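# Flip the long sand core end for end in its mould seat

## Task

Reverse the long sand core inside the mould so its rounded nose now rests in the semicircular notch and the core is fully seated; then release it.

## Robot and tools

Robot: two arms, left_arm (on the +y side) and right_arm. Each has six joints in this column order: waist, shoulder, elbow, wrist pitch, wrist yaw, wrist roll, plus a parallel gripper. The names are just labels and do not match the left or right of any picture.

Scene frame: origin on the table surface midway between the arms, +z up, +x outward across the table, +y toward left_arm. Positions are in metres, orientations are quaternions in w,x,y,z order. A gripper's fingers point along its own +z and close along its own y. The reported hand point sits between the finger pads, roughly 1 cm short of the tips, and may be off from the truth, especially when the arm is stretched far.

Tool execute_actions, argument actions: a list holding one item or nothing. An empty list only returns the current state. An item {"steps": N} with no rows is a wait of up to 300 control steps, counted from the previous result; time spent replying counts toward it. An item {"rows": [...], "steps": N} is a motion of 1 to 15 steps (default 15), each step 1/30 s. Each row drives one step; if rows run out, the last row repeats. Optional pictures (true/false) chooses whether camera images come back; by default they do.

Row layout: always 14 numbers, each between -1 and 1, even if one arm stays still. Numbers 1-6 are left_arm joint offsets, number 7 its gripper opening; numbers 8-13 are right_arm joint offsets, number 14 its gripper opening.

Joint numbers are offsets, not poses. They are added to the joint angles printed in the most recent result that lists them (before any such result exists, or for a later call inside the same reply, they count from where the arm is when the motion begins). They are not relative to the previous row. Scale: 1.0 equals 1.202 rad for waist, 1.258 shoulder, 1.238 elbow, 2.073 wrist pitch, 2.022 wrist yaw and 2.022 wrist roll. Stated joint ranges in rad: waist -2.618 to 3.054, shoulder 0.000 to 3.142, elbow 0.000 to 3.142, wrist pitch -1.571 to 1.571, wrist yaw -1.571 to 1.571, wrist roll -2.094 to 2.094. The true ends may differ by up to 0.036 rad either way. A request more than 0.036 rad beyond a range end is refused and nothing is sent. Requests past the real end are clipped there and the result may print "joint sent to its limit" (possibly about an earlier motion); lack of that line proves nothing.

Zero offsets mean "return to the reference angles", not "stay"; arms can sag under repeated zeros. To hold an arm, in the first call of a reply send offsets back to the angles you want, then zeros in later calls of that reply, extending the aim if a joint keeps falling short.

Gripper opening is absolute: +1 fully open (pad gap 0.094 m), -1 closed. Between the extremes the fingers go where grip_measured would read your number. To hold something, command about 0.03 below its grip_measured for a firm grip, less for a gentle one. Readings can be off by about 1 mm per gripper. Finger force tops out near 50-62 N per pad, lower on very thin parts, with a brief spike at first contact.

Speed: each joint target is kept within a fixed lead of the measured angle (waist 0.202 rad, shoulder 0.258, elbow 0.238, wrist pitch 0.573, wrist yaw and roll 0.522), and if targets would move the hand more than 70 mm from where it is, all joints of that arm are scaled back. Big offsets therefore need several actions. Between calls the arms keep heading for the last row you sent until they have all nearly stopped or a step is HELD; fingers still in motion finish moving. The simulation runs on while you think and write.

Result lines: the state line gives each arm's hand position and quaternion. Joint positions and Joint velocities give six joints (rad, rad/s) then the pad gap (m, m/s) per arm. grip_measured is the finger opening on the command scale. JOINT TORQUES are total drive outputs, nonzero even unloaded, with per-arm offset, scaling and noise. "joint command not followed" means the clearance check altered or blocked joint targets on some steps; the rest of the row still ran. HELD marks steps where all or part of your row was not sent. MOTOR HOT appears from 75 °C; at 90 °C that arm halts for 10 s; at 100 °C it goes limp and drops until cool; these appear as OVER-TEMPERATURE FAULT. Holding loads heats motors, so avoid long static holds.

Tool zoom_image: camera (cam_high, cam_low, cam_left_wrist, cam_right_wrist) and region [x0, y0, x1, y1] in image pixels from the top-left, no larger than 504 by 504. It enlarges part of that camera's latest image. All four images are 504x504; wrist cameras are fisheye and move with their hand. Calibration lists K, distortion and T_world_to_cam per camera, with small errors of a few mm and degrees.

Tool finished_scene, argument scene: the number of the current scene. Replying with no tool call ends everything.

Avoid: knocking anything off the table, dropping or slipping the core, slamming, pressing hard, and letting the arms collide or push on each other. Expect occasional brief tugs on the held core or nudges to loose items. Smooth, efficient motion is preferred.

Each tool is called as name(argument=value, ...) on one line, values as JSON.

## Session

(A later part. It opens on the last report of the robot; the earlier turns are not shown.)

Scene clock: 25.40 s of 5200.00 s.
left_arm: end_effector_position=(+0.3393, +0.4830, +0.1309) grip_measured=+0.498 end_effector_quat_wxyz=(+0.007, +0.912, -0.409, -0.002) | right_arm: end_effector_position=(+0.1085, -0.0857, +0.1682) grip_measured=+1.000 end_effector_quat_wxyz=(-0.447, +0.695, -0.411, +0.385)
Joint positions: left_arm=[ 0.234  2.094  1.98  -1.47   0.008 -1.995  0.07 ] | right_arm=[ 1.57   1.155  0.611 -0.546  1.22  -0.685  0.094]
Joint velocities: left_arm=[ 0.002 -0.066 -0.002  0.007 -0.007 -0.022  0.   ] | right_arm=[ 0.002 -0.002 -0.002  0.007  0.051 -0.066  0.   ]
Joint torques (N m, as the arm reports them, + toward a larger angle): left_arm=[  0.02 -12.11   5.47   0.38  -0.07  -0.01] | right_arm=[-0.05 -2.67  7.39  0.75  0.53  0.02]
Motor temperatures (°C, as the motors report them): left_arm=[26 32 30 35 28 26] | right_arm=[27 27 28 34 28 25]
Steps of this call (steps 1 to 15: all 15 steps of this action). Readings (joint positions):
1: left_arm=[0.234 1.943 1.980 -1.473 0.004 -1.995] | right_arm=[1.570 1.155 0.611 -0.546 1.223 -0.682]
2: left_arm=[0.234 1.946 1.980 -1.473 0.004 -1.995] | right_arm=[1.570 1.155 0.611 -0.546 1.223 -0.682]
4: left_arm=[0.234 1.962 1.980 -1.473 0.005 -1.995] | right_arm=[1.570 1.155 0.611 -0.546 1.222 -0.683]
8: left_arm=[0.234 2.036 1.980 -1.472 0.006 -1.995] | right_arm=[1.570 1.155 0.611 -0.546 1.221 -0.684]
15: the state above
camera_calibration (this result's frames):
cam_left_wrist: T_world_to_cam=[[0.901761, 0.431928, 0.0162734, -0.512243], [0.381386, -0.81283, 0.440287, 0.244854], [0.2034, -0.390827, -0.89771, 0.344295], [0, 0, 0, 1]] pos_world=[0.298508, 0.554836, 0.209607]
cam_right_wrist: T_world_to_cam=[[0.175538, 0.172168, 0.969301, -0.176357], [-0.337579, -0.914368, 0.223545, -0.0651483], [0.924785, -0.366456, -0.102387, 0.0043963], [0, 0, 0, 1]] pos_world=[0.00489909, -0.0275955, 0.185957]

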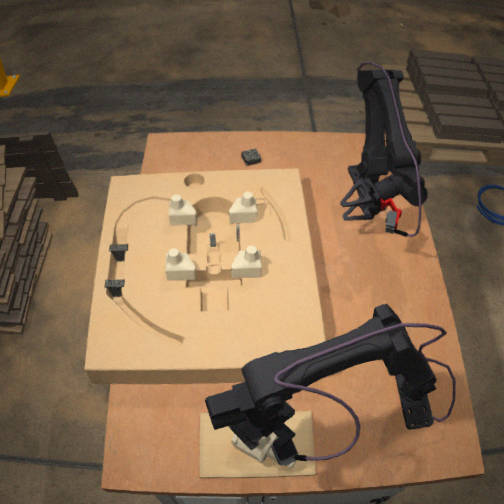

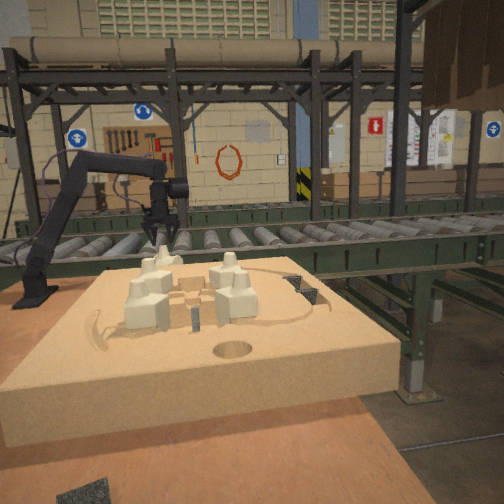

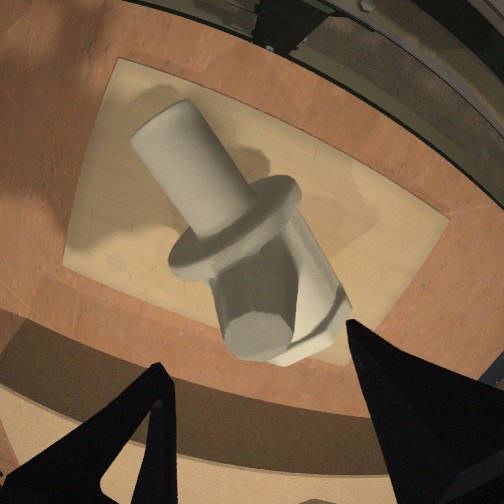

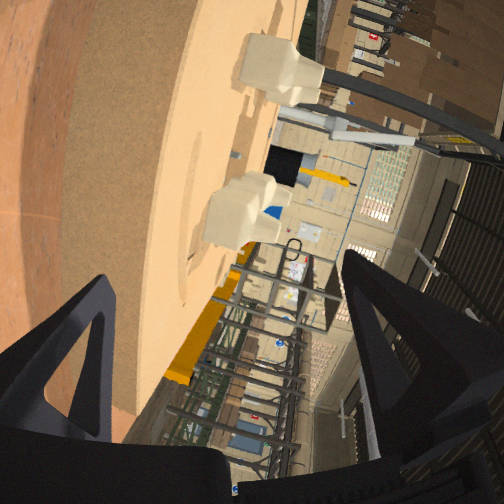

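execute_actions(actions=[{"rows":[[0.015,-0.015,-0.02,0.02,0,0,0.5,0,0,0,0,0,0,1],[0.015,-0.015,-0.04,0.035,0,0,0.5,0,0,0,0,0,0,1],[0.015,-0.015,-0.06,0.05,0,0,0.5,0,0,0,0,0,0,1],[0.015,-0.015,-0.075,0.055,0,0,0.4,0,0,0,0,0,0,1],[0.015,-0.015,-0.09,0.055,0,0,0.3,0,0,0,0,0,0,1]]}], pictures=false)

execute_actions(actions=[{"rows":[[0,-0.01,0,0.005,0,0,0.1,0,0,0,0,0,0,1],[0,-0.01,0,0.005,0,0,-0.05,0,0,0,0,0,0,1],[0,-0.01,0,0.005,0,0,-0.2,0,0,0,0,0,0,1],[0,-0.01,0,0.005,0,0,-0.4,0,0,0,0,0,0,1]],"steps":10}], pictures=false)

execute_actions(actions=[{"rows":[[0,-0.03,0,0,0,0,-0.4,0,0,0,0,0,0,1],[0,-0.045,0.01,0,0,0,-0.4,0,0,0,0,0,0,1],[0,-0.06,0.02,0,0,0,-0.4,0,0,0,0,0,0,1],[0,-0.075,0.03,-0.01,0,0,-0.4,0,0,0,0,0,0,1],[0,-0.09,0.03,-0.02,0,0,-0.4,0,0,0,0,0,0,1],[0,-0.105,0.03,-0.03,0,0,-0.4,0,0,0,0,0,0,1]]}])

Scene clock: 28.17 s of 5200.00 s.
left_arm: end_effector_position=(+0.3393, +0.4876, +0.1053) grip_measured=+0.302 end_effector_quat_wxyz=(+0.008, +0.915, -0.403, -0.000) | right_arm: end_effector_position=(+0.1082, -0.0855, +0.1677) grip_measured=+1.000 end_effector_quat_wxyz=(-0.446, +0.697, -0.409, +0.384)
Joint positions: left_arm=[ 0.247  2.09   1.874 -1.366  0.012 -1.995  0.061] | right_arm=[ 1.57   1.155  0.611 -0.546  1.217 -0.688  0.094]
Joint velocities: left_arm=[-0.002 -0.012 -0.012  0.007 -0.007 -0.007 -0.001] | right_arm=[0.017 0.007 0.002 0.037 0.066 0.007 0.   ]
Joint torques (N m, as the arm reports them, + toward a larger angle): left_arm=[  0.49 -11.62   5.22   0.44  -0.03  -0.03] | right_arm=[-0.03 -2.66  7.4   0.76  0.55  0.02]
Motor temperatures (°C, as the motors report them): left_arm=[26 32 30 34 28 26] | right_arm=[27 27 29 34 28 25]
Steps of this call (steps 1 to 15: the robot went on to your last target; steps 16 to 68: nothing new was sent; steps 69 to 83: all 15 steps of this action). Readings (joint positions):
69: left_arm=[0.235 2.093 1.979 -1.466 0.009 -1.995] | right_arm=[1.570 1.155 0.611 -0.546 1.220 -0.685]
70: left_arm=[0.236 2.092 1.972 -1.456 0.010 -1.995] | right_arm=[1.570 1.155 0.611 -0.546 1.219 -0.686]
72: left_arm=[0.241 2.089 1.940 -1.421 0.011 -1.995] | right_arm=[1.570 1.155 0.611 -0.546 1.219 -0.687]
76: left_arm=[0.247 2.090 1.878 -1.386 0.011 -1.995] | right_arm=[1.570 1.155 0.611 -0.546 1.217 -0.688]
83: the state above

Scene clock: 28.50 s of 5200.00 s.
left_arm: end_effector_position=(+0.3404, +0.4875, +0.1053) grip_measured=-0.314 end_effector_quat_wxyz=(+0.008, +0.915, -0.404, +0.002) | right_arm: end_effector_position=(+0.1080, -0.0853, +0.1672) grip_measured=+1.000 end_effector_quat_wxyz=(-0.445, +0.699, -0.408, +0.384)
Joint positions: left_arm=[ 0.247  2.09   1.874 -1.362  0.014 -1.995  0.032] | right_arm=[ 1.57   1.155  0.611 -0.546  1.214 -0.692  0.094]
Joint velocities: left_arm=[-0.007 -0.007 -0.002 -0.007  0.022 -0.022 -0.001] | right_arm=[ 0.002  0.002  0.002 -0.037 -0.007  0.022  0.   ]
Joint torques (N m, as the arm reports them, + toward a larger angle): left_arm=[  0.05 -11.38   5.65   0.48  -0.02  -0.04] | right_arm=[-0.03 -2.66  7.39  0.75  0.54  0.  ]
Motor temperatures (°C, as the motors report them): left_arm=[26 33 30 34 28 26] | right_arm=[27 27 29 34 28 25]
Steps of this call (steps 1 to 10: all 10 steps of this action). Readings (joint positions):
1: left_arm=[0.247 2.090 1.874 -1.364 0.012 -1.995] | right_arm=[1.570 1.155 0.611 -0.546 1.217 -0.689]
2: left_arm=[0.247 2.090 1.874 -1.363 0.013 -1.995] | right_arm=[1.570 1.155 0.611 -0.546 1.216 -0.689]
4: left_arm=[0.247 2.090 1.874 -1.362 0.014 -1.995] | right_arm=[1.570 1.155 0.611 -0.546 1.215 -0.690]
8: left_arm=[0.247 2.090 1.874 -1.362 0.014 -1.995] | right_arm=[1.570 1.155 0.611 -0.546 1.214 -0.691]
10: the state above

Scene clock: 29.00 s of 5200.00 s.
left_arm: end_effector_position=(+0.3289, +0.4830, +0.1392) grip_measured=-0.314 end_effector_quat_wxyz=(-0.005, +0.915, -0.404, +0.019) | right_arm: end_effector_position=(+0.1077, -0.0851, +0.1667) grip_measured=+1.000 end_effector_quat_wxyz=(-0.444, +0.701, -0.407, +0.383)
Joint positions: left_arm=[ 0.247  1.999  1.874 -1.41   0.018 -1.995  0.032] | right_arm=[ 1.57   1.155  0.611 -0.546  1.21  -0.695  0.094]
Joint velocities: left_arm=[ 0.007  0.012  0.002  0.051 -0.022  0.051  0.001] | right_arm=[-0.022  0.002  0.007  0.051 -0.081  0.037  0.   ]
Joint torques (N m, as the arm reports them, + toward a larger angle): left_arm=[ -0.01 -12.76   8.83   0.44  -0.03  -0.01] | right_arm=[-0.02 -2.67  7.4   0.76  0.54  0.  ]
Motor temperatures (°C, as the motors report them): left_arm=[26 33 30 34 28 26] | right_arm=[27 27 29 34 28 25]
Steps of this call (steps 1 to 15: all 15 steps of this action). Readings (joint positions):
1: left_arm=[0.247 2.090 1.874 -1.362 0.014 -1.995] | right_arm=[1.570 1.155 0.611 -0.546 1.213 -0.692]
2: left_arm=[0.247 2.089 1.874 -1.361 0.015 -1.995] | right_arm=[1.570 1.155 0.611 -0.546 1.212 -0.693]
4: left_arm=[0.247 2.085 1.874 -1.361 0.016 -1.995] | right_arm=[1.570 1.155 0.611 -0.546 1.212 -0.694]
8: left_arm=[0.247 2.048 1.874 -1.378 0.018 -1.995] | right_arm=[1.570 1.155 0.611 -0.546 1.211 -0.695]
15: the state above
camera_calibration (this result's frames):
cam_left_wrist: T_world_to_cam=[[0.894574, 0.442603, 0.0619632, -0.512201], [0.369466, -0.810405, 0.454685, 0.245825], [0.25146, -0.383856, -0.888494, 0.333453], [0, 0, 0, 1]] pos_world=[0.283528, 0.553918, 0.216236]
cam_right_wrist: T_world_to_cam=[[0.179647, 0.184304, 0.966312, -0.173775], [-0.32889, -0.914516, 0.235569, -0.0673888], [0.927124, -0.360129, -0.103675, 0.00569222], [0, 0, 0, 1]] pos_world=[0.00377739, -0.0275507, 0.184386]

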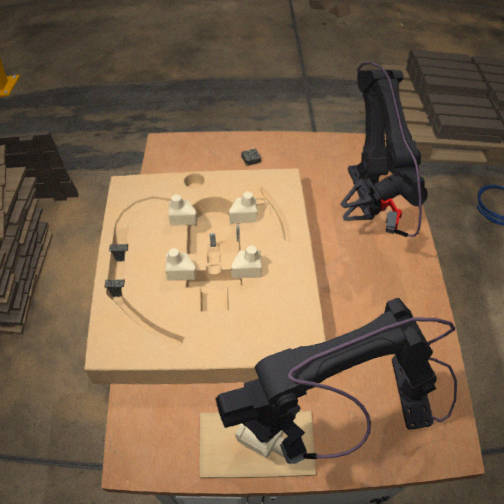

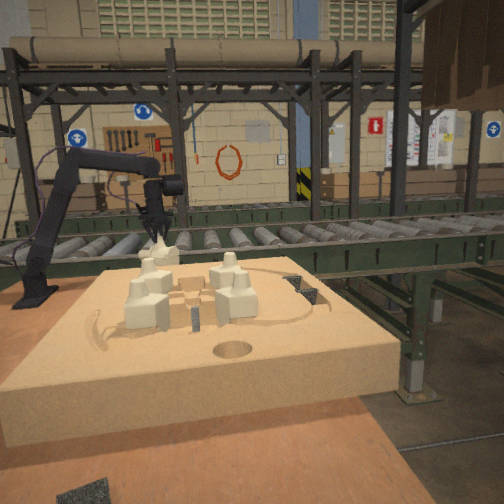

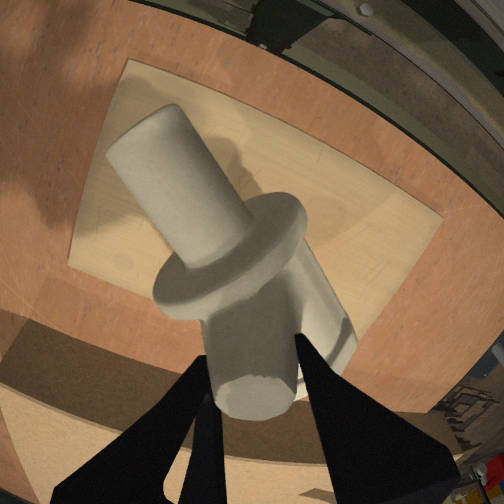

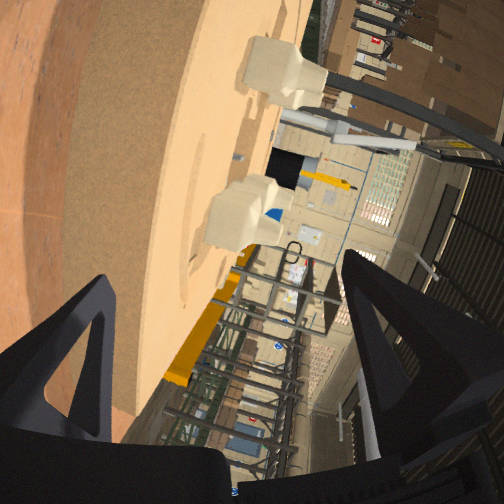

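execute_actions(actions=[{"rows":[[-0.04,-0.03,0.02,0,-0.01,1,-0.4,0,0,0,0,0,0,1]]}], pictures=false)

execute_actions(actions=[{"rows":[[0,-0.03,0.02,0,0,0.905,-0.4,0,0,0,0,0,0,1]]}], pictures=false)

execute_actions(actions=[{"steps":20}], pictures=false)

execute_actions(actions=[{"rows":[[0,-0.02,0.02,0,0,0,-0.4,0,0,0,0,0,0,1],[0,-0.01,0.02,0,0,0,-0.4,0,0,0,0,0,0,1],[0,0,0.02,0.01,0,0,-0.4,0,0,0,0,0,0,1],[0,0.005,0.02,0.015,0,0,-0.4,0,0,0,0,0,0,1],[0,0.01,0.02,0.02,0,0,-0.4,0,0,0,0,0,0,1],[0,0.015,0.02,0.025,0,0,-0.4,0,0,0,0,0,0,1],[0,0.02,0.02,0.03,0,0,-0.4,0,0,0,0,0,0,1],[0,0.025,0.02,0.03,0,0,-0.4,0,0,0,0,0,0,1],[0,0.03,0.02,0.03,0,0,-0.4,0,0,0,0,0,0,1],[0,0.035,0.02,0.03,0,0,-0.4,0,0,0,0,0,0,1],[0,0.04,0.02,0.03,0,0,-0.4,0,0,0,0,0,0,1],[0,0.046,0.02,0.03,0,0,-0.4,0,0,0,0,0,0,1],[0,0.053,0.015,0.03,0,0,-0.4,0,0,0,0,0,0,1],[0,0.06,0.01,0.03,0,0,-0.4,0,0,0,0,0,0,1],[0,0.068,0.01,0.03,0,0,-0.4,0,0,0,0,0,0,1]]}])

Scene clock: 32.27 s of 5200.00 s.
left_arm: end_effector_position=(+0.3325, +0.4663, +0.1392) grip_measured=-0.313 end_effector_quat_wxyz=(+0.014, -0.405, +0.914, -0.006) | right_arm: end_effector_position=(+0.1075, -0.0848, +0.1662) grip_measured=+1.000 end_effector_quat_wxyz=(-0.442, +0.702, -0.406, +0.383)
Joint positions: left_arm=[ 0.198  1.999  1.874 -1.415  0.007 -0.567  0.032] | right_arm=[ 1.57   1.155  0.611 -0.546  1.207 -0.699  0.094]
Joint velocities: left_arm=[-0.017 -0.002  0.002 -0.066 -0.11   2.923 -0.001] | right_arm=[-0.007 -0.012 -0.007  0.051  0.081 -0.037  0.   ]
Joint torques (N m, as the arm reports them, + toward a larger angle): left_arm=[  0.09 -12.52   7.77   0.51  -0.04  -0.05] | right_arm=[-0.03 -2.67  7.4   0.76  0.54  0.02]
Motor temperatures (°C, as the motors report them): left_arm=[26 33 30 33 28 26] | right_arm=[27 27 29 34 28 25]
From where the robot then was, a joint's target lay farther than a number of 1.0 reaches, so one or more steps of this call were cut to that.
Steps of this call (steps 1 to 15: the robot went on to your last target; steps 16 to 83: nothing new was sent; steps 84 to 98: all 15 steps of this action). Readings (joint positions):
84: left_arm=[0.244 1.999 1.874 -1.415 0.017 -1.930] | right_arm=[1.570 1.155 0.611 -0.546 1.210 -0.696]
85: left_arm=[0.238 1.999 1.874 -1.415 0.012 -1.830] | right_arm=[1.570 1.155 0.611 -0.546 1.209 -0.696]
87: left_arm=[0.220 1.999 1.874 -1.415 0.006 -1.636] | right_arm=[1.570 1.155 0.611 -0.546 1.208 -0.697]
91: left_arm=[0.199 1.999 1.874 -1.414 0.011 -1.247] | right_arm=[1.570 1.155 0.611 -0.546 1.207 -0.698]
98: the state above

Scene clock: 32.77 s of 5200.00 s.
left_arm: end_effector_position=(+0.3313, +0.4662, +0.1391) grip_measured=-0.313 end_effector_quat_wxyz=(+0.012, +0.304, +0.953, +0.004) | right_arm: end_effector_position=(+0.1072, -0.0846, +0.1657) grip_measured=+1.000 end_effector_quat_wxyz=(-0.441, +0.704, -0.405, +0.382)
Joint positions: left_arm=[ 0.198  1.999  1.874 -1.42   0.006  0.885  0.032] | right_arm=[ 1.57   1.155  0.611 -0.546  1.203 -0.702  0.094]
Joint velocities: left_arm=[ 0.002 -0.002 -0.012 -0.022 -0.022  2.542 -0.   ] | right_arm=[-0.002 -0.012 -0.017  0.051  0.007 -0.022  0.   ]
Joint torques (N m, as the arm reports them, + toward a larger angle): left_arm=[  0.   -12.51   7.74   0.51   0.02  -0.08] | right_arm=[-0.02 -2.68  7.4   0.75  0.54  0.03]
Motor temperatures (°C, as the motors report them): left_arm=[26 33 30 33 28 26] | right_arm=[27 27 29 34 28 25]
Steps of this call (steps 1 to 15: all 15 steps of this action). Readings (joint positions):
1: left_arm=[0.198 1.999 1.874 -1.415 0.007 -0.470] | right_arm=[1.570 1.155 0.611 -0.546 1.206 -0.699]
2: left_arm=[0.198 1.999 1.874 -1.415 0.007 -0.372] | right_arm=[1.570 1.155 0.611 -0.546 1.206 -0.700]
4: left_arm=[0.198 1.999 1.874 -1.417 0.008 -0.178] | right_arm=[1.570 1.155 0.611 -0.546 1.205 -0.701]
8: left_arm=[0.198 1.999 1.874 -1.420 0.008 0.211] | right_arm=[1.570 1.155 0.611 -0.546 1.204 -0.702]
15: the state above

Scene clock: 33.43 s of 5200.00 s.
left_arm: end_effector_position=(+0.3313, +0.4664, +0.1391) grip_measured=-0.312 end_effector_quat_wxyz=(+0.011, +0.473, +0.881, +0.007) | right_arm: end_effector_position=(+0.1072, -0.0846, +0.1657) grip_measured=+1.000 end_effector_quat_wxyz=(-0.441, +0.704, -0.404, +0.382)
Joint positions: left_arm=[ 0.198  1.999  1.874 -1.42   0.005  1.252  0.032] | right_arm=[ 1.57   1.155  0.611 -0.546  1.203 -0.703  0.094]
Joint velocities: left_arm=[ 0.002  0.012  0.007  0.022 -0.066  0.037  0.   ] | right_arm=[-0.012 -0.002 -0.002 -0.037 -0.081  0.007  0.   ]
Joint torques (N m, as the arm reports them, + toward a larger angle): left_arm=[ -0.01 -12.5    7.74   0.5    0.03   0.07] | right_arm=[-0.04 -2.67  7.4   0.76  0.54  0.02]
Motor temperatures (°C, as the motors report them): left_arm=[26 33 30 33 28 26] | right_arm=[27 27 29 34 28 25]
Steps of this call (steps 1 to 20: the robot went on to your last target). Readings (joint positions):
1: left_arm=[0.198 1.999 1.874 -1.420 0.006 0.960] | right_arm=[1.570 1.155 0.611 -0.546 1.203 -0.702]
2: left_arm=[0.198 1.999 1.874 -1.420 0.006 1.020] | right_arm=[1.570 1.155 0.611 -0.546 1.203 -0.703]
4: left_arm=[0.198 1.999 1.874 -1.420 0.006 1.106] | right_arm=[1.570 1.155 0.611 -0.546 1.203 -0.703]
8: left_arm=[0.198 1.999 1.874 -1.420 0.005 1.195] | right_arm=[1.570 1.155 0.611 -0.546 1.203 -0.703]
20: the state above

Scene clock: 33.93 s of 5200.00 s.
left_arm: end_effector_position=(+0.3433, +0.4702, +0.1050) grip_measured=-0.312 end_effector_quat_wxyz=(-0.005, +0.473, +0.881, -0.007) | right_arm: end_effector_position=(+0.1070, -0.0844, +0.1652) grip_measured=+1.000 end_effector_quat_wxyz=(-0.440, +0.706, -0.403, +0.382)
Joint positions: left_arm=[ 0.198  2.091  1.874 -1.37   0.002  1.252  0.032] | right_arm=[ 1.57   1.155  0.611 -0.546  1.2   -0.706  0.094]
Joint velocities: left_arm=[ 0.017  0.017 -0.002  0.022  0.007  0.037 -0.   ] | right_arm=[-0.007 -0.002 -0.007 -0.066  0.007 -0.051  0.   ]
Joint torques (N m, as the arm reports them, + toward a larger angle): left_arm=[ -0.02 -10.97   6.55   0.48   0.02  -0.03] | right_arm=[-0.04 -2.66  7.38  0.76  0.54  0.03]
Motor temperatures (°C, as the motors report them): left_arm=[26 33 30 33 28 26] | right_arm=[27 27 29 34 28 25]
Steps of this call (steps 1 to 15: all 15 steps of this action). Readings (joint positions):
1: left_arm=[0.198 1.999 1.874 -1.420 0.005 1.252] | right_arm=[1.570 1.155 0.611 -0.546 1.203 -0.703]
2: left_arm=[0.198 2.000 1.874 -1.420 0.005 1.252] | right_arm=[1.570 1.155 0.611 -0.546 1.202 -0.704]
4: left_arm=[0.198 2.007 1.874 -1.418 0.004 1.252] | right_arm=[1.570 1.155 0.611 -0.546 1.201 -0.705]
8: left_arm=[0.198 2.039 1.874 -1.399 0.003 1.252] | right_arm=[1.570 1.155 0.611 -0.546 1.200 -0.706]
15: the state above
camera_calibration (this result's frames):
cam_left_wrist: T_world_to_cam=[[-0.952897, -0.299669, 0.0467514, 0.467626], [-0.251038, 0.865791, 0.432881, -0.327142], [-0.170198, 0.400755, -0.900238, 0.0716029], [0, 0, 0, 1]] pos_world=[0.375661, 0.394674, 0.184211]
cam_right_wrist: T_world_to_cam=[[0.183584, 0.196411, 0.963182, -0.171176], [-0.320058, -0.914501, 0.247487, -0.0695758], [0.92944, -0.353709, -0.105025, 0.00701396], [0, 0, 0, 1]] pos_world=[0.00263775, -0.0275255, 0.182829]

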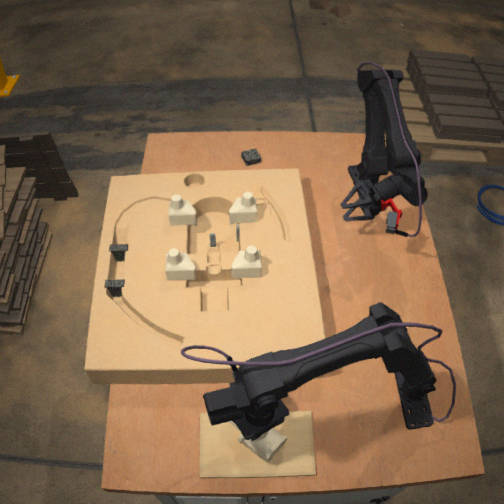

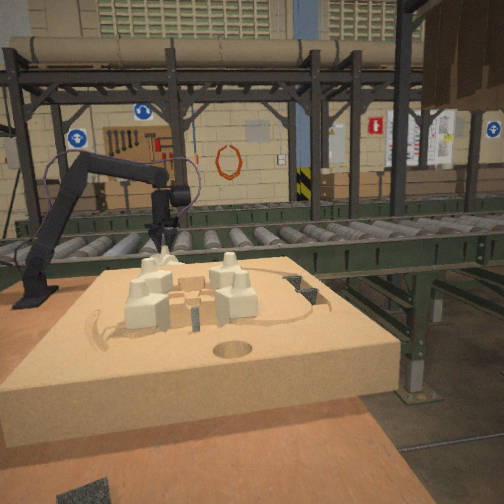

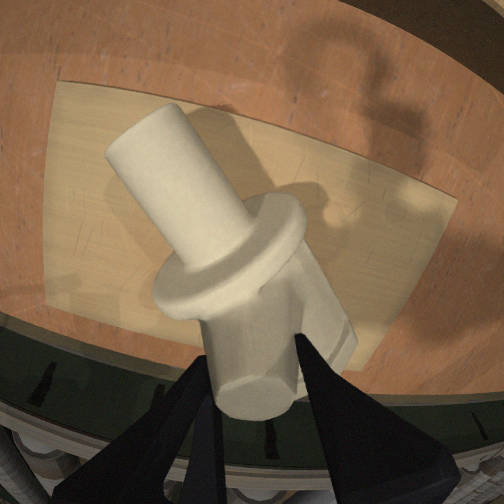

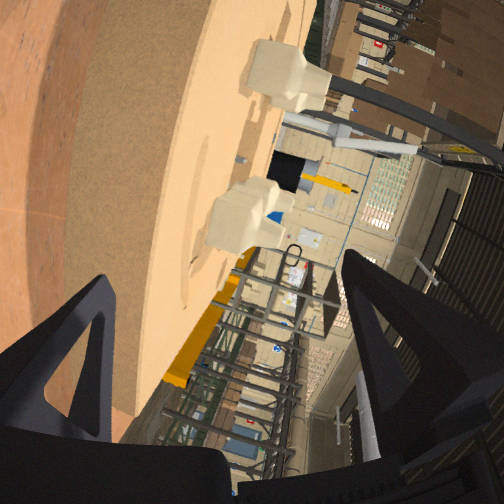

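execute_actions(actions=[{"rows":[[0,-0.02,0,0,0,0,-0.2,0,0,0,0,0,0,1],[0,-0.02,0,0,0,0,0,0,0,0,0,0,0,1],[0,-0.02,0,0,0,0,0.2,0,0,0,0,0,0,1],[0,-0.02,0,0,0,0,0.5,0,0,0,0,0,0,1],[0,-0.02,0,0,0,0,0.5,0,0,0,0,0,0,1],[0,-0.04,0,0,0,0,0.5,0,0,0,0,0,0,1],[0,-0.06,0,0,0,0,0.5,0,0,0,0,0,0,1],[0,-0.08,0,0,0,0,0.5,0,0,0,0,0,0,1],[0,-0.11,0,0,0,0,0.5,0,0,0,0,0,0,1],[0,-0.14,0,0,0,0,0.5,0,0,0,0,0,0,1],[0,-0.16,0,0,0,0,0.5,0,0,0,0,0,0,1]]}])

execute_actions(actions=[{"rows":[[0,-0.03,-0.03,0.03,0,-0.06,0.5,0,0,0,0,0,0,1],[0,-0.06,-0.07,0.06,0,-0.12,0.5,0,0,0,0,0,0,1],[0,-0.09,-0.11,0.09,0,-0.18,0.5,0,0,0,0,0,0,1],[0,-0.12,-0.15,0.12,0,-0.24,0.5,0,0,0,0,0,0,1],[0,-0.15,-0.19,0.15,0,-0.3,0.5,0,0,0,0,0,0,1],[0,-0.18,-0.23,0.18,0,-0.36,0.5,0,0,0,0,0,0,1],[0,-0.21,-0.27,0.21,0,-0.42,0.5,0,0,0,0,0,0,1],[0,-0.24,-0.31,0.24,0,-0.48,0.5,0,0,0,0,0,0,1],[0,-0.26,-0.35,0.27,0,-0.54,0.5,0,0,0,0,0,0,1],[0,-0.28,-0.4,0.3,0,-0.59,0.5,0,0,0,0,0,0,1],[0,-0.3,-0.45,0.33,0,-0.62,0.5,0,0,0,0,0,0,1]]}], pictures=false)

execute_actions(actions=[{"steps":20}])

Scene clock: 39.97 s of 5200.00 s.
left_arm: end_effector_position=(+0.3387, +0.4698, +0.1758) grip_measured=+0.498 end_effector_quat_wxyz=(+0.061, +0.471, +0.878, +0.060) | right_arm: end_effector_position=(+0.1067, -0.0842, +0.1646) grip_measured=+1.000 end_effector_quat_wxyz=(-0.439, +0.707, -0.402, +0.381)
Joint positions: left_arm=[ 0.198  1.9    1.869 -1.368 -0.002  1.252  0.07 ] | right_arm=[ 1.57   1.155  0.611 -0.546  1.196 -0.709  0.094]
Joint velocities: left_arm=[-0.002 -0.579 -0.002  0.007  0.037 -0.051 -0.001] | right_arm=[-0.007 -0.017 -0.002  0.022  0.007  0.007  0.   ]
Joint torques (N m, as the arm reports them, + toward a larger angle): left_arm=[ 0.04 -7.24  6.14  0.68  0.04 -0.03] | right_arm=[-0.02 -2.68  7.39  0.75  0.54  0.02]
Motor temperatures (°C, as the motors report them): left_arm=[26 33 30 32 28 26] | right_arm=[27 27 29 34 28 25]
Steps of this call (steps 1 to 15: the robot went on to your last target; steps 16 to 90: nothing new was sent; then 2.53 s passed at rest; steps 91 to 105: all 15 steps of this action). Readings (joint positions):
91: left_arm=[0.198 2.091 1.874 -1.371 0.002 1.252] | right_arm=[1.570 1.155 0.611 -0.546 1.199 -0.707]
92: left_arm=[0.198 2.091 1.874 -1.371 0.002 1.252] | right_arm=[1.570 1.155 0.611 -0.546 1.199 -0.707]
94: left_arm=[0.198 2.091 1.874 -1.371 0.000 1.252] | right_arm=[1.570 1.155 0.611 -0.546 1.198 -0.708]
98: left_arm=[0.198 2.078 1.874 -1.371 -0.001 1.252] | right_arm=[1.570 1.155 0.611 -0.546 1.197 -0.709]
105: the state above
camera_calibration (this result's frames):
cam_left_wrist: T_world_to_cam=[[-0.944235, -0.297441, -0.141244, 0.488865], [-0.329177, 0.842345, 0.426728, -0.320016], [-0.00794956, 0.449426, -0.893282, 0.0556604], [0, 0, 0, 1]] pos_world=[0.356704, 0.389957, 0.25533]
cam_right_wrist: T_world_to_cam=[[0.184904, 0.200323, 0.962123, -0.170323], [-0.317111, -0.914476, 0.251346, -0.0702762], [0.930189, -0.351575, -0.105566, 0.00747275], [0, 0, 0, 1]] pos_world=[0.002257, -0.0275192, 0.182324]

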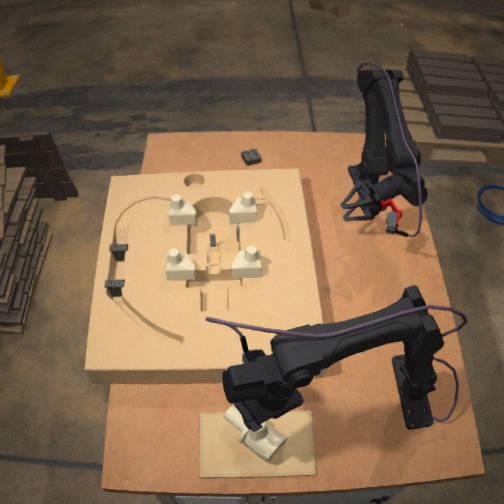

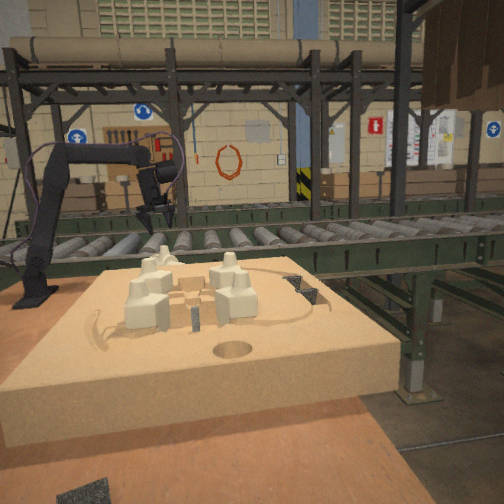

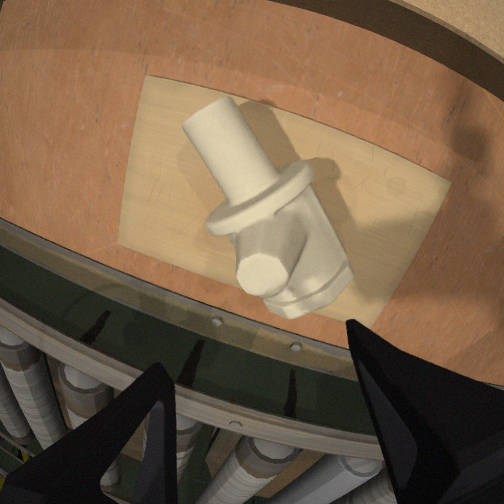

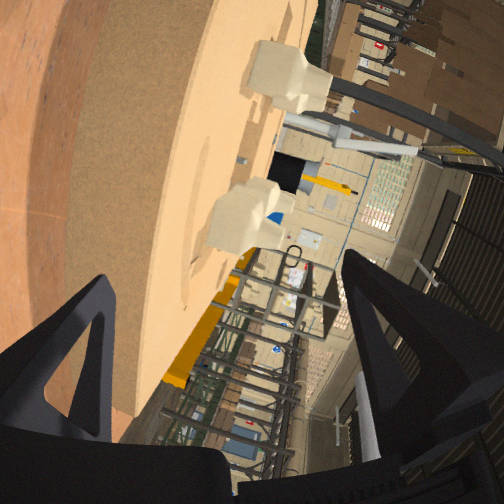

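Scene clock: 40.47 s of 5200.00 s.
left_arm: end_effector_position=(+0.3355, +0.4692, +0.1735) grip_measured=+0.498 end_effector_quat_wxyz=(+0.257, -0.041, +0.964, +0.061) | right_arm: end_effector_position=(+0.1065, -0.0840, +0.1642) grip_measured=+1.000 end_effector_quat_wxyz=(-0.438, +0.709, -0.401, +0.381)
Joint positions: left_arm=[ 0.198  1.543  1.323 -0.817 -0.004  0.184  0.07 ] | right_arm=[ 1.57   1.155  0.611 -0.546  1.193 -0.713  0.094]
Joint velocities: left_arm=[-0.002  0.007 -0.134  0.681 -0.022 -1.223 -0.   ] | right_arm=[-0.002 -0.007 -0.022  0.037 -0.051 -0.081  0.   ]
Joint torques (N m, as the arm reports them, + toward a larger angle): left_arm=[ 0.01 -8.09  6.22  1.49  0.01 -0.11] | right_arm=[-0.04 -2.68  7.4   0.76  0.55  0.  ]
Motor temperatures (°C, as the motors report them): left_arm=[26 33 30 32 28 26] | right_arm=[27 27 29 34 28 25]
Steps of this call (steps 1 to 15: all 15 steps of this action). Readings (joint positions):
1: left_arm=[0.198 1.882 1.866 -1.363 -0.002 1.238] | right_arm=[1.570 1.155 0.611 -0.546 1.196 -0.710]
2: left_arm=[0.198 1.864 1.852 -1.344 -0.002 1.202] | right_arm=[1.570 1.155 0.611 -0.546 1.196 -0.711]
4: left_arm=[0.198 1.817 1.780 -1.273 -0.003 1.082] | right_arm=[1.570 1.155 0.611 -0.546 1.194 -0.712]
8: left_arm=[0.198 1.698 1.575 -1.099 -0.004 0.728] | right_arm=[1.570 1.155 0.611 -0.546 1.194 -0.713]
15: the state above

Scene clock: 41.13 s of 5200.00 s.
left_arm: end_effector_position=(+0.3567, +0.4750, +0.1866) grip_measured=+0.498 end_effector_quat_wxyz=(+0.311, -0.122, +0.941, +0.045) | right_arm: end_effector_position=(+0.1064, -0.0839, +0.1641) grip_measured=+1.000 end_effector_quat_wxyz=(-0.438, +0.709, -0.401, +0.381)
Joint positions: left_arm=[ 0.198  1.543  1.317 -0.705 -0.004  0.01   0.07 ] | right_arm=[ 1.57   1.155  0.611 -0.546  1.193 -0.713  0.094]
Joint velocities: left_arm=[-0.002 -0.012 -0.012 -0.051 -0.051 -0.007 -0.   ] | right_arm=[-0.002  0.002  0.002  0.051 -0.081  0.051  0.   ]
Joint torques (N m, as the arm reports them, + toward a larger angle): left_arm=[ 0.02 -8.15  6.16  1.5   0.01 -0.13] | right_arm=[-0.04 -2.69  7.4   0.76  0.54  0.03]
Motor temperatures (°C, as the motors report them): left_arm=[26 33 30 32 28 26] | right_arm=[27 27 29 34 28 25]
Steps of this call (steps 1 to 20: the robot went on to your last target). Readings (joint positions):
1: left_arm=[0.198 1.543 1.319 -0.795 -0.004 0.148] | right_arm=[1.570 1.155 0.611 -0.546 1.193 -0.713]
2: left_arm=[0.198 1.543 1.317 -0.777 -0.004 0.120] | right_arm=[1.570 1.155 0.611 -0.546 1.193 -0.713]
4: left_arm=[0.198 1.543 1.317 -0.749 -0.004 0.079] | right_arm=[1.570 1.155 0.611 -0.546 1.193 -0.713]
8: left_arm=[0.198 1.543 1.317 -0.720 -0.004 0.037] | right_arm=[1.570 1.155 0.611 -0.546 1.193 -0.713]
20: the state above
camera_calibration (this result's frames):
cam_left_wrist: T_world_to_cam=[[0.0159299, -0.988573, -0.149897, 0.496303], [-0.986602, 0.00880322, -0.162906, 0.417337], [0.162364, 0.150484, -0.975189, 0.159628], [0, 0, 0, 1]] pos_world=[0.377922, 0.462937, 0.298049]
cam_right_wrist: T_world_to_cam=[[0.186065, 0.204581, 0.961003, -0.169416], [-0.314065, -0.914385, 0.255465, -0.0710204], [0.93099, -0.34935, -0.105883, 0.00789707], [0, 0, 0, 1]] pos_world=[0.00186517, -0.0275219, 0.181788]

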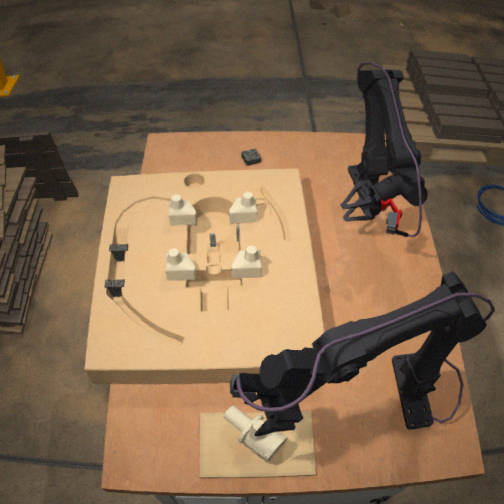

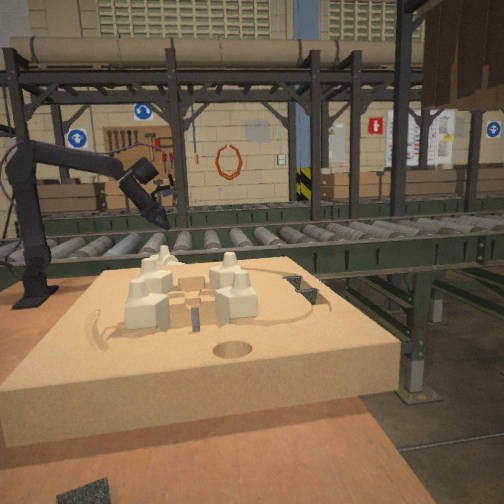

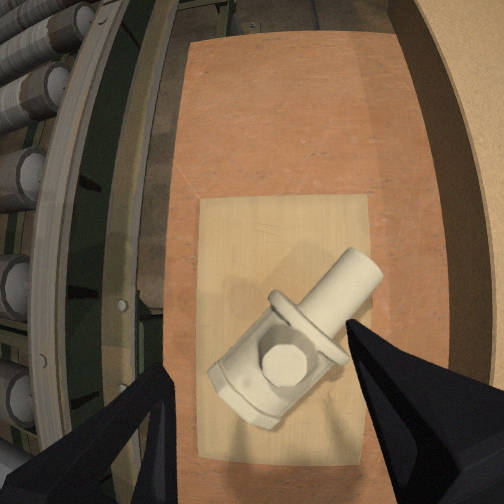

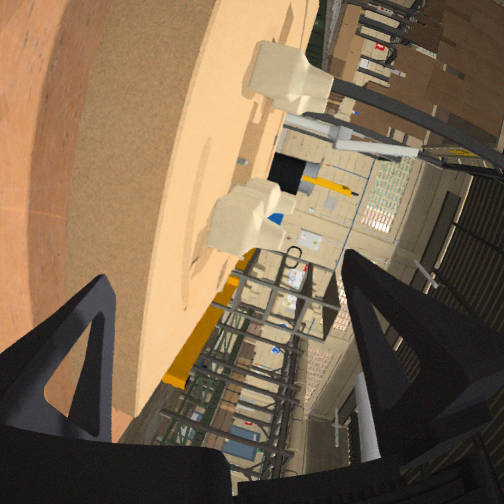

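execute_actions(actions=[{"rows":[[0,0,-0.02,0,0,0,0.5,0,0,0,0,0,0,1],[0,0,-0.04,0.01,0,0,0.5,0,0,0,0,0,0,1],[0,0.005,-0.06,0.025,0,0,0.5,0,0,0,0,0,0,1],[0,0.01,-0.08,0.04,0,0,0.5,0,0,0,0,0,0,1],[0,0.01,-0.1,0.055,0,0,0.5,0,0,0,0,0,0,1],[0,0.01,-0.12,0.07,0,0,0.5,0,0,0,0,0,0,1],[0,0.01,-0.14,0.085,0,0,0.5,0,0,0,0,0,0,1],[0,0.01,-0.16,0.1,0,0,0.5,0,0,0,0,0,0,1],[0,0.01,-0.18,0.115,0,0,0.5,0,0,0,0,0,0,1],[0,0.01,-0.195,0.123,0,0,0.5,0,0,0,0,0,0,1]]}], pictures=false)

execute_actions(actions=[{"steps":40}])

Scene clock: 43.60 s of 5200.00 s.
left_arm: end_effector_position=(+0.3383, +0.4700, +0.1085) grip_measured=+0.498 end_effector_quat_wxyz=(+0.272, -0.125, +0.953, +0.039) | right_arm: end_effector_position=(+0.1062, -0.0837, +0.1637) grip_measured=+1.000 end_effector_quat_wxyz=(-0.437, +0.711, -0.400, +0.380)
Joint positions: left_arm=[ 0.198  1.566  1.073 -0.522 -0.004  0.008  0.07 ] | right_arm=[ 1.57   1.155  0.611 -0.546  1.19  -0.717  0.094]
Joint velocities: left_arm=[ 0.012  0.002 -0.012  0.315  0.051 -0.022  0.   ] | right_arm=[-0.007  0.002 -0.002  0.037 -0.007 -0.081  0.   ]
Joint torques (N m, as the arm reports them, + toward a larger angle): left_arm=[ 0.02 -7.39  6.64  1.54 -0.01 -0.01] | right_arm=[-0.02 -2.67  7.4   0.76  0.53  0.04]
Motor temperatures (°C, as the motors report them): left_arm=[26 33 30 33 28 26] | right_arm=[27 27 29 34 28 25]
Steps of this call (steps 1 to 15: the robot went on to your last target; steps 16 to 59: nothing new was sent; steps 60 to 74: all 15 steps of this action). Readings (joint positions):
60: left_arm=[0.198 1.543 1.315 -0.704 -0.004 0.008] | right_arm=[1.570 1.155 0.611 -0.546 1.193 -0.714]
61: left_arm=[0.198 1.543 1.309 -0.701 -0.004 0.008] | right_arm=[1.570 1.155 0.611 -0.546 1.192 -0.714]
63: left_arm=[0.198 1.543 1.277 -0.677 -0.004 0.008] | right_arm=[1.570 1.155 0.611 -0.546 1.191 -0.715]
67: left_arm=[0.198 1.546 1.171 -0.609 -0.004 0.008] | right_arm=[1.570 1.155 0.611 -0.546 1.190 -0.716]
74: the state above

Scene clock: 44.93 s of 5200.00 s.
left_arm: end_effector_position=(+0.3483, +0.4727, +0.1153) grip_measured=+0.498 end_effector_quat_wxyz=(+0.295, -0.124, +0.946, +0.043) | right_arm: end_effector_position=(+0.1062, -0.0837, +0.1636) grip_measured=+1.000 end_effector_quat_wxyz=(-0.437, +0.711, -0.399, +0.380)
Joint positions: left_arm=[ 0.198  1.566  1.073 -0.472 -0.004  0.008  0.07 ] | right_arm=[ 1.57   1.155  0.611 -0.546  1.19  -0.717  0.094]
Joint velocities: left_arm=[ 0.002  0.012 -0.022 -0.051 -0.066  0.007 -0.001] | right_arm=[-0.002  0.007 -0.017 -0.037  0.007  0.051  0.   ]
Joint torques (N m, as the arm reports them, + toward a larger angle): left_arm=[ 0.02 -7.45  6.62  1.46 -0.01  0.  ] | right_arm=[-0.04 -2.66  7.41  0.76  0.53  0.02]
Motor temperatures (°C, as the motors report them): left_arm=[26 33 30 33 28 26] | right_arm=[27 27 29 34 28 25]
Steps of this call (steps 1 to 30: the robot went on to your last target; steps 31 to 40: nothing new was sent). Readings (joint positions):
1: left_arm=[0.198 1.566 1.073 -0.513 -0.004 0.008] | right_arm=[1.570 1.155 0.611 -0.546 1.190 -0.717]
2: left_arm=[0.198 1.566 1.073 -0.503 -0.004 0.008] | right_arm=[1.570 1.155 0.611 -0.546 1.190 -0.717]
4: left_arm=[0.198 1.566 1.073 -0.490 -0.004 0.008] | right_arm=[1.570 1.155 0.611 -0.546 1.190 -0.717]
8: left_arm=[0.198 1.566 1.073 -0.478 -0.004 0.008] | right_arm=[1.570 1.155 0.611 -0.546 1.190 -0.717]
40: the state above
All arms were judged still, so your last target was given up. Only a new action makes them travel on or press farther. Fingers that are still opening or closing keep moving.
camera_calibration (this result's frames):
cam_left_wrist: T_world_to_cam=[[0.012856, -0.989979, -0.140627, 0.484159], [-0.991284, 0.00582297, -0.131614, 0.396946], [0.131114, 0.141093, -0.981276, 0.107827], [0, 0, 0, 1]] pos_world=[0.373124, 0.461783, 0.226137]
cam_right_wrist: T_world_to_cam=[[0.187204, 0.208835, 0.959866, -0.168507], [-0.311003, -0.914275, 0.259572, -0.0717582], [0.931789, -0.347115, -0.106208, 0.00832459], [0, 0, 0, 1]] pos_world=[0.00147137, -0.0275271, 0.181254]

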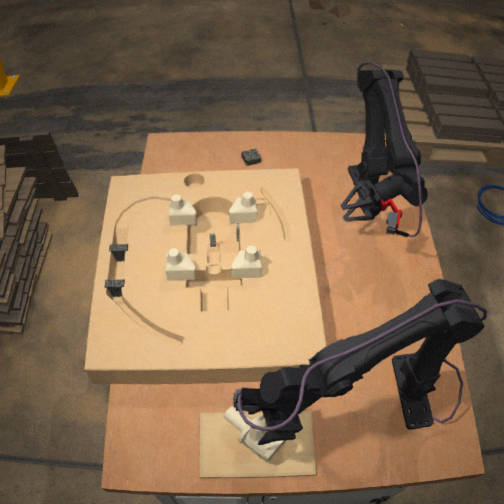

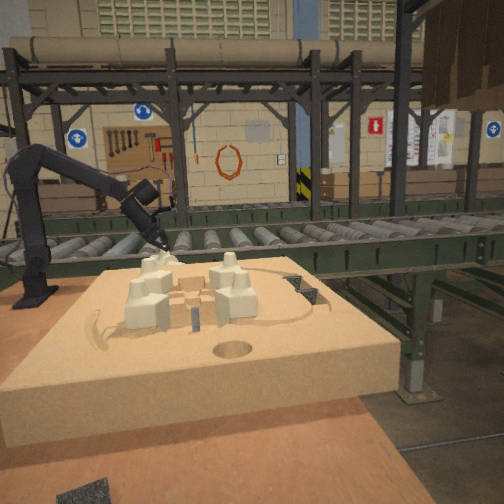

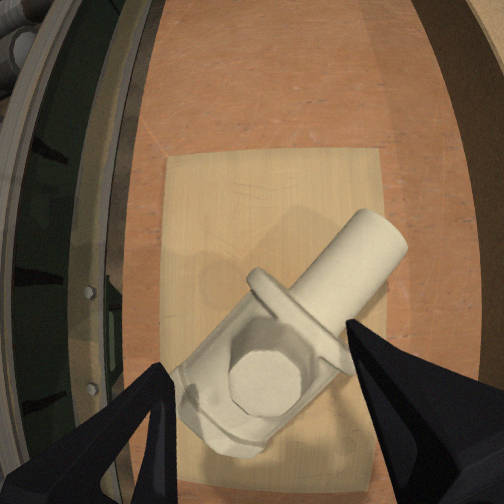

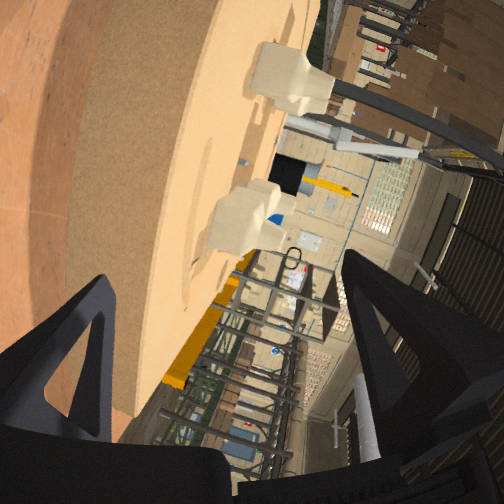

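execute_actions(actions=[{"rows":[[-0.01,0.008,0,0.02,0,0,0.3,0,0,0,0,0,0,1],[-0.01,0.008,0,0.02,0,0,0.2,0,0,0,0,0,0,1],[-0.01,0.008,0,0.02,0,0,0.1,0,0,0,0,0,0,1],[-0.01,0.008,0,0.02,0,0,0.1,0,0,0,0,0,0,1],[-0.01,0.008,0,0.02,0,0,0.1,0,0,0,0,0,0,1],[-0.01,0.008,0,0.02,0,0,0.1,0,0,0,0,0,0,1],[-0.01,0.008,0,0.02,0,0,0,0,0,0,0,0,0,1],[-0.01,0.008,0,0.02,0,0,-0.1,0,0,0,0,0,0,1],[-0.01,0.008,0,0.02,0,0,-0.2,0,0,0,0,0,0,1],[-0.01,0.008,0,0.02,0,0,-0.3,0,0,0,0,0,0,1],[-0.01,0.008,0,0.02,0,0,-0.4,0,0,0,0,0,0,1]]}])

Scene clock: 47.50 s of 5200.00 s.
left_arm: end_effector_position=(+0.3526, +0.4708, +0.1152) grip_measured=-0.393 end_effector_quat_wxyz=(+0.301, -0.120, +0.945, +0.042) | right_arm: end_effector_position=(+0.1059, -0.0835, +0.1632) grip_measured=+1.000 end_effector_quat_wxyz=(-0.435, +0.712, -0.398, +0.380)
Joint positions: left_arm=[ 0.191  1.573  1.073 -0.454 -0.002  0.008  0.029] | right_arm=[ 1.57   1.155  0.611 -0.546  1.186 -0.721  0.094]
Joint velocities: left_arm=[-0.012 -0.022 -0.017 -0.066  0.007 -0.007 -0.   ] | right_arm=[-0.007  0.007 -0.007 -0.037 -0.066 -0.007  0.   ]
Joint torques (N m, as the arm reports them, + toward a larger angle): left_arm=[-0.44 -6.59  6.42  1.47 -0.02 -0.02] | right_arm=[-0.03 -2.66  7.41  0.76  0.54  0.03]
Motor temperatures (°C, as the motors report them): left_arm=[26 32 30 33 28 26] | right_arm=[27 27 29 34 28 25]
Steps of this call (steps 1 to 62: nothing new was sent; steps 63 to 77: all 15 steps of this action). Readings (joint positions):
63: left_arm=[0.197 1.566 1.073 -0.470 -0.004 0.008] | right_arm=[1.570 1.155 0.611 -0.546 1.189 -0.717]
64: left_arm=[0.197 1.567 1.073 -0.468 -0.004 0.008] | right_arm=[1.570 1.155 0.611 -0.546 1.189 -0.718]
66: left_arm=[0.195 1.569 1.073 -0.460 -0.004 0.008] | right_arm=[1.570 1.155 0.611 -0.546 1.188 -0.719]
70: left_arm=[0.193 1.573 1.073 -0.455 -0.004 0.008] | right_arm=[1.570 1.155 0.611 -0.546 1.187 -0.720]
77: the state above
camera_calibration (this result's frames):
cam_left_wrist: T_world_to_cam=[[0.00691809, -0.989859, -0.141881, 0.484369], [-0.989691, 0.0135202, -0.142583, 0.398273], [0.143055, 0.141405, -0.979561, 0.102887], [0, 0, 0, 1]] pos_world=[0.376097, 0.459524, 0.226294]
cam_right_wrist: T_world_to_cam=[[0.188184, 0.212651, 0.958836, -0.167691], [-0.30826, -0.914155, 0.263242, -0.0724141], [0.932504, -0.345108, -0.106477, 0.0087032], [0, 0, 0, 1]] pos_world=[0.00111865, -0.0275345, 0.180778]

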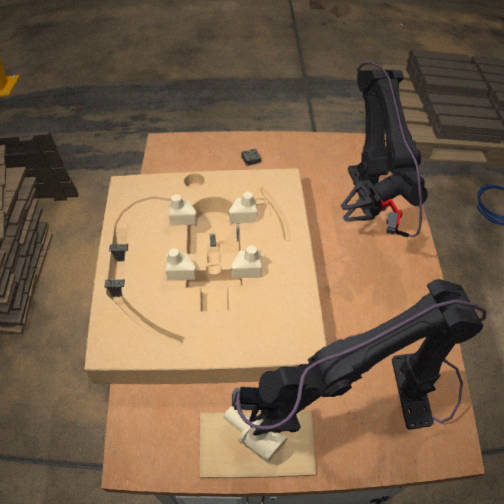

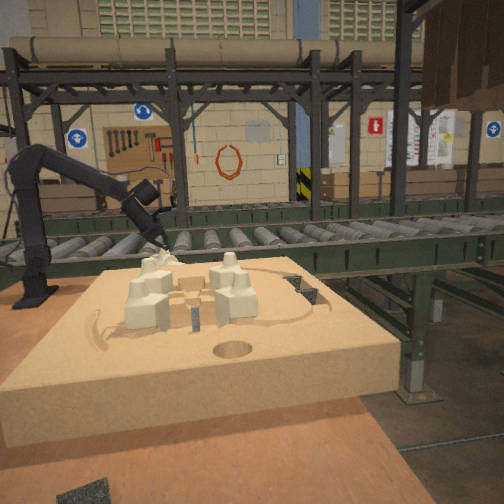

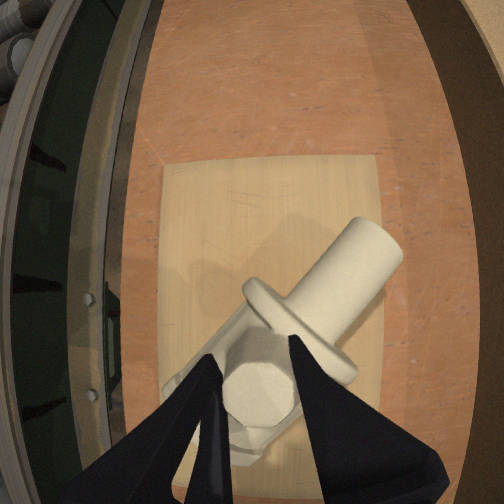

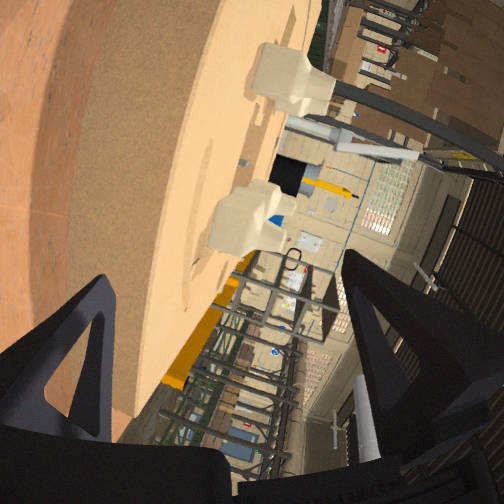

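Too high; regrip lower.

execute_actions(actions=[{"rows":[[0,0,0,0.01,0,0,-0.1,0,0,0,0,0,0,1],[0,0,0,0.01,0,0,-0.1,0,0,0,0,0,0,1],[0,0,0,0.01,0,0,-0.1,0,0,0,0,0,0,1],[0,0.023,0,0.01,0,0,-0.1,0,0,0,0,0,0,1],[0,0.023,0,0.01,0,0,-0.1,0,0,0,0,0,0,1],[0,0.023,0,0.01,0,0,-0.1,0,0,0,0,0,0,1],[0,0.023,0,0.01,0,0,-0.1,0,0,0,0,0,0,1],[0,0.023,0,0.01,0,0,-0.1,0,0,0,0,0,0,1],[0,0.023,0,0.01,0,0,-0.1,0,0,0,0,0,0,1],[0,0.023,0,0.01,0,0,-0.2,0,0,0,0,0,0,1],[0,0.023,0,0.01,0,0,-0.3,0,0,0,0,0,0,1],[0,0.023,0,0.01,0,0,-0.42,0,0,0,0,0,0,1]]}])

Scene clock: 49.53 s of 5200.00 s.
left_arm: end_effector_position=(+0.3532, +0.4707, +0.1039) grip_measured=-0.333 end_effector_quat_wxyz=(+0.289, -0.121, +0.949, +0.039) | right_arm: end_effector_position=(+0.1057, -0.0833, +0.1627) grip_measured=+1.000 end_effector_quat_wxyz=(-0.434, +0.714, -0.397, +0.379)
Joint positions: left_arm=[ 0.191  1.603  1.073 -0.45  -0.001  0.007  0.031] | right_arm=[ 1.57   1.155  0.611 -0.546  1.183 -0.724  0.094]
Joint velocities: left_arm=[-0.007 -0.027  0.002 -0.022 -0.051  0.066 -0.001] | right_arm=[ 0.012  0.007  0.007 -0.081 -0.022 -0.022  0.   ]
Joint torques (N m, as the arm reports them, + toward a larger angle): left_arm=[ 0.03 -7.11  6.41  1.41 -0.02 -0.03] | right_arm=[-0.03 -2.67  7.4   0.77  0.54  0.01]
Motor temperatures (°C, as the motors report them): left_arm=[26 32 30 33 28 26] | right_arm=[27 27 29 34 28 25]
Steps of this call (steps 1 to 15: the robot went on to your last target; steps 16 to 46: nothing new was sent; steps 47 to 61: all 15 steps of this action). Readings (joint positions):
47: left_arm=[0.191 1.573 1.073 -0.454 -0.002 0.008] | right_arm=[1.570 1.155 0.611 -0.546 1.186 -0.721]
48: left_arm=[0.191 1.573 1.073 -0.454 -0.002 0.008] | right_arm=[1.570 1.155 0.611 -0.546 1.185 -0.722]
50: left_arm=[0.191 1.575 1.073 -0.453 -0.002 0.008] | right_arm=[1.570 1.155 0.611 -0.546 1.185 -0.722]
54: left_arm=[0.191 1.596 1.073 -0.449 -0.002 0.008] | right_arm=[1.570 1.155 0.611 -0.546 1.184 -0.724]
61: the state above
camera_calibration (this result's frames):
cam_left_wrist: T_world_to_cam=[[0.00343711, -0.990978, -0.133977, 0.483654], [-0.992956, 0.0124859, -0.117827, 0.396339], [0.118437, 0.133438, -0.983955, 0.104677], [0, 0, 0, 1]] pos_world=[0.379487, 0.460374, 0.214495]
cam_right_wrist: T_world_to_cam=[[0.189146, 0.216463, 0.957793, -0.166874], [-0.305503, -0.914019, 0.266901, -0.0730649], [0.933216, -0.343092, -0.106753, 0.00908438], [0, 0, 0, 1]] pos_world=[0.000764397, -0.0275437, 0.180302]

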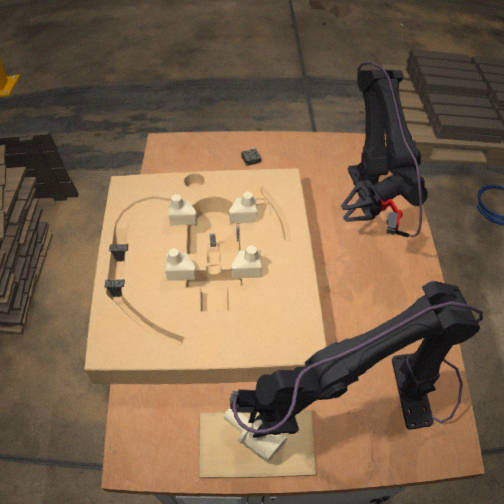

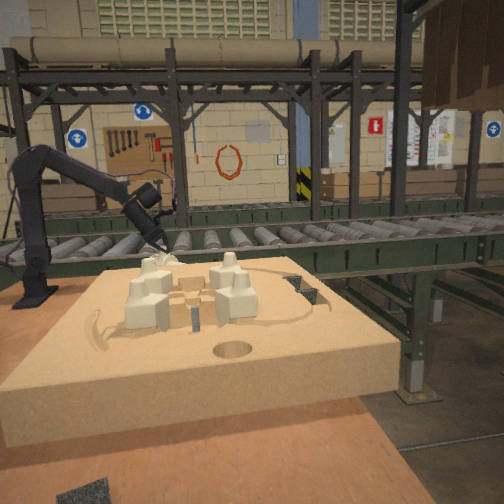

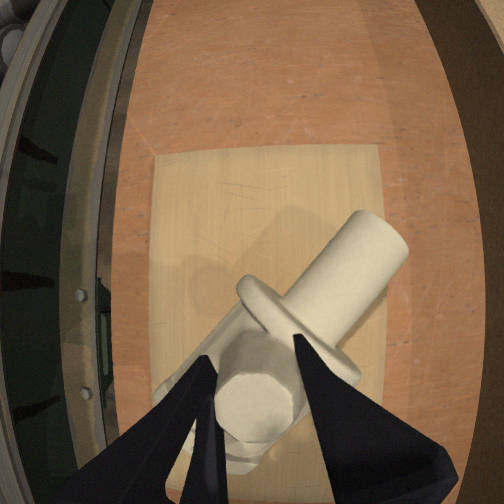

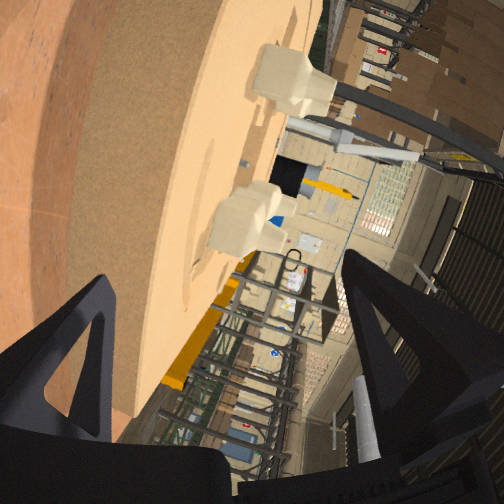

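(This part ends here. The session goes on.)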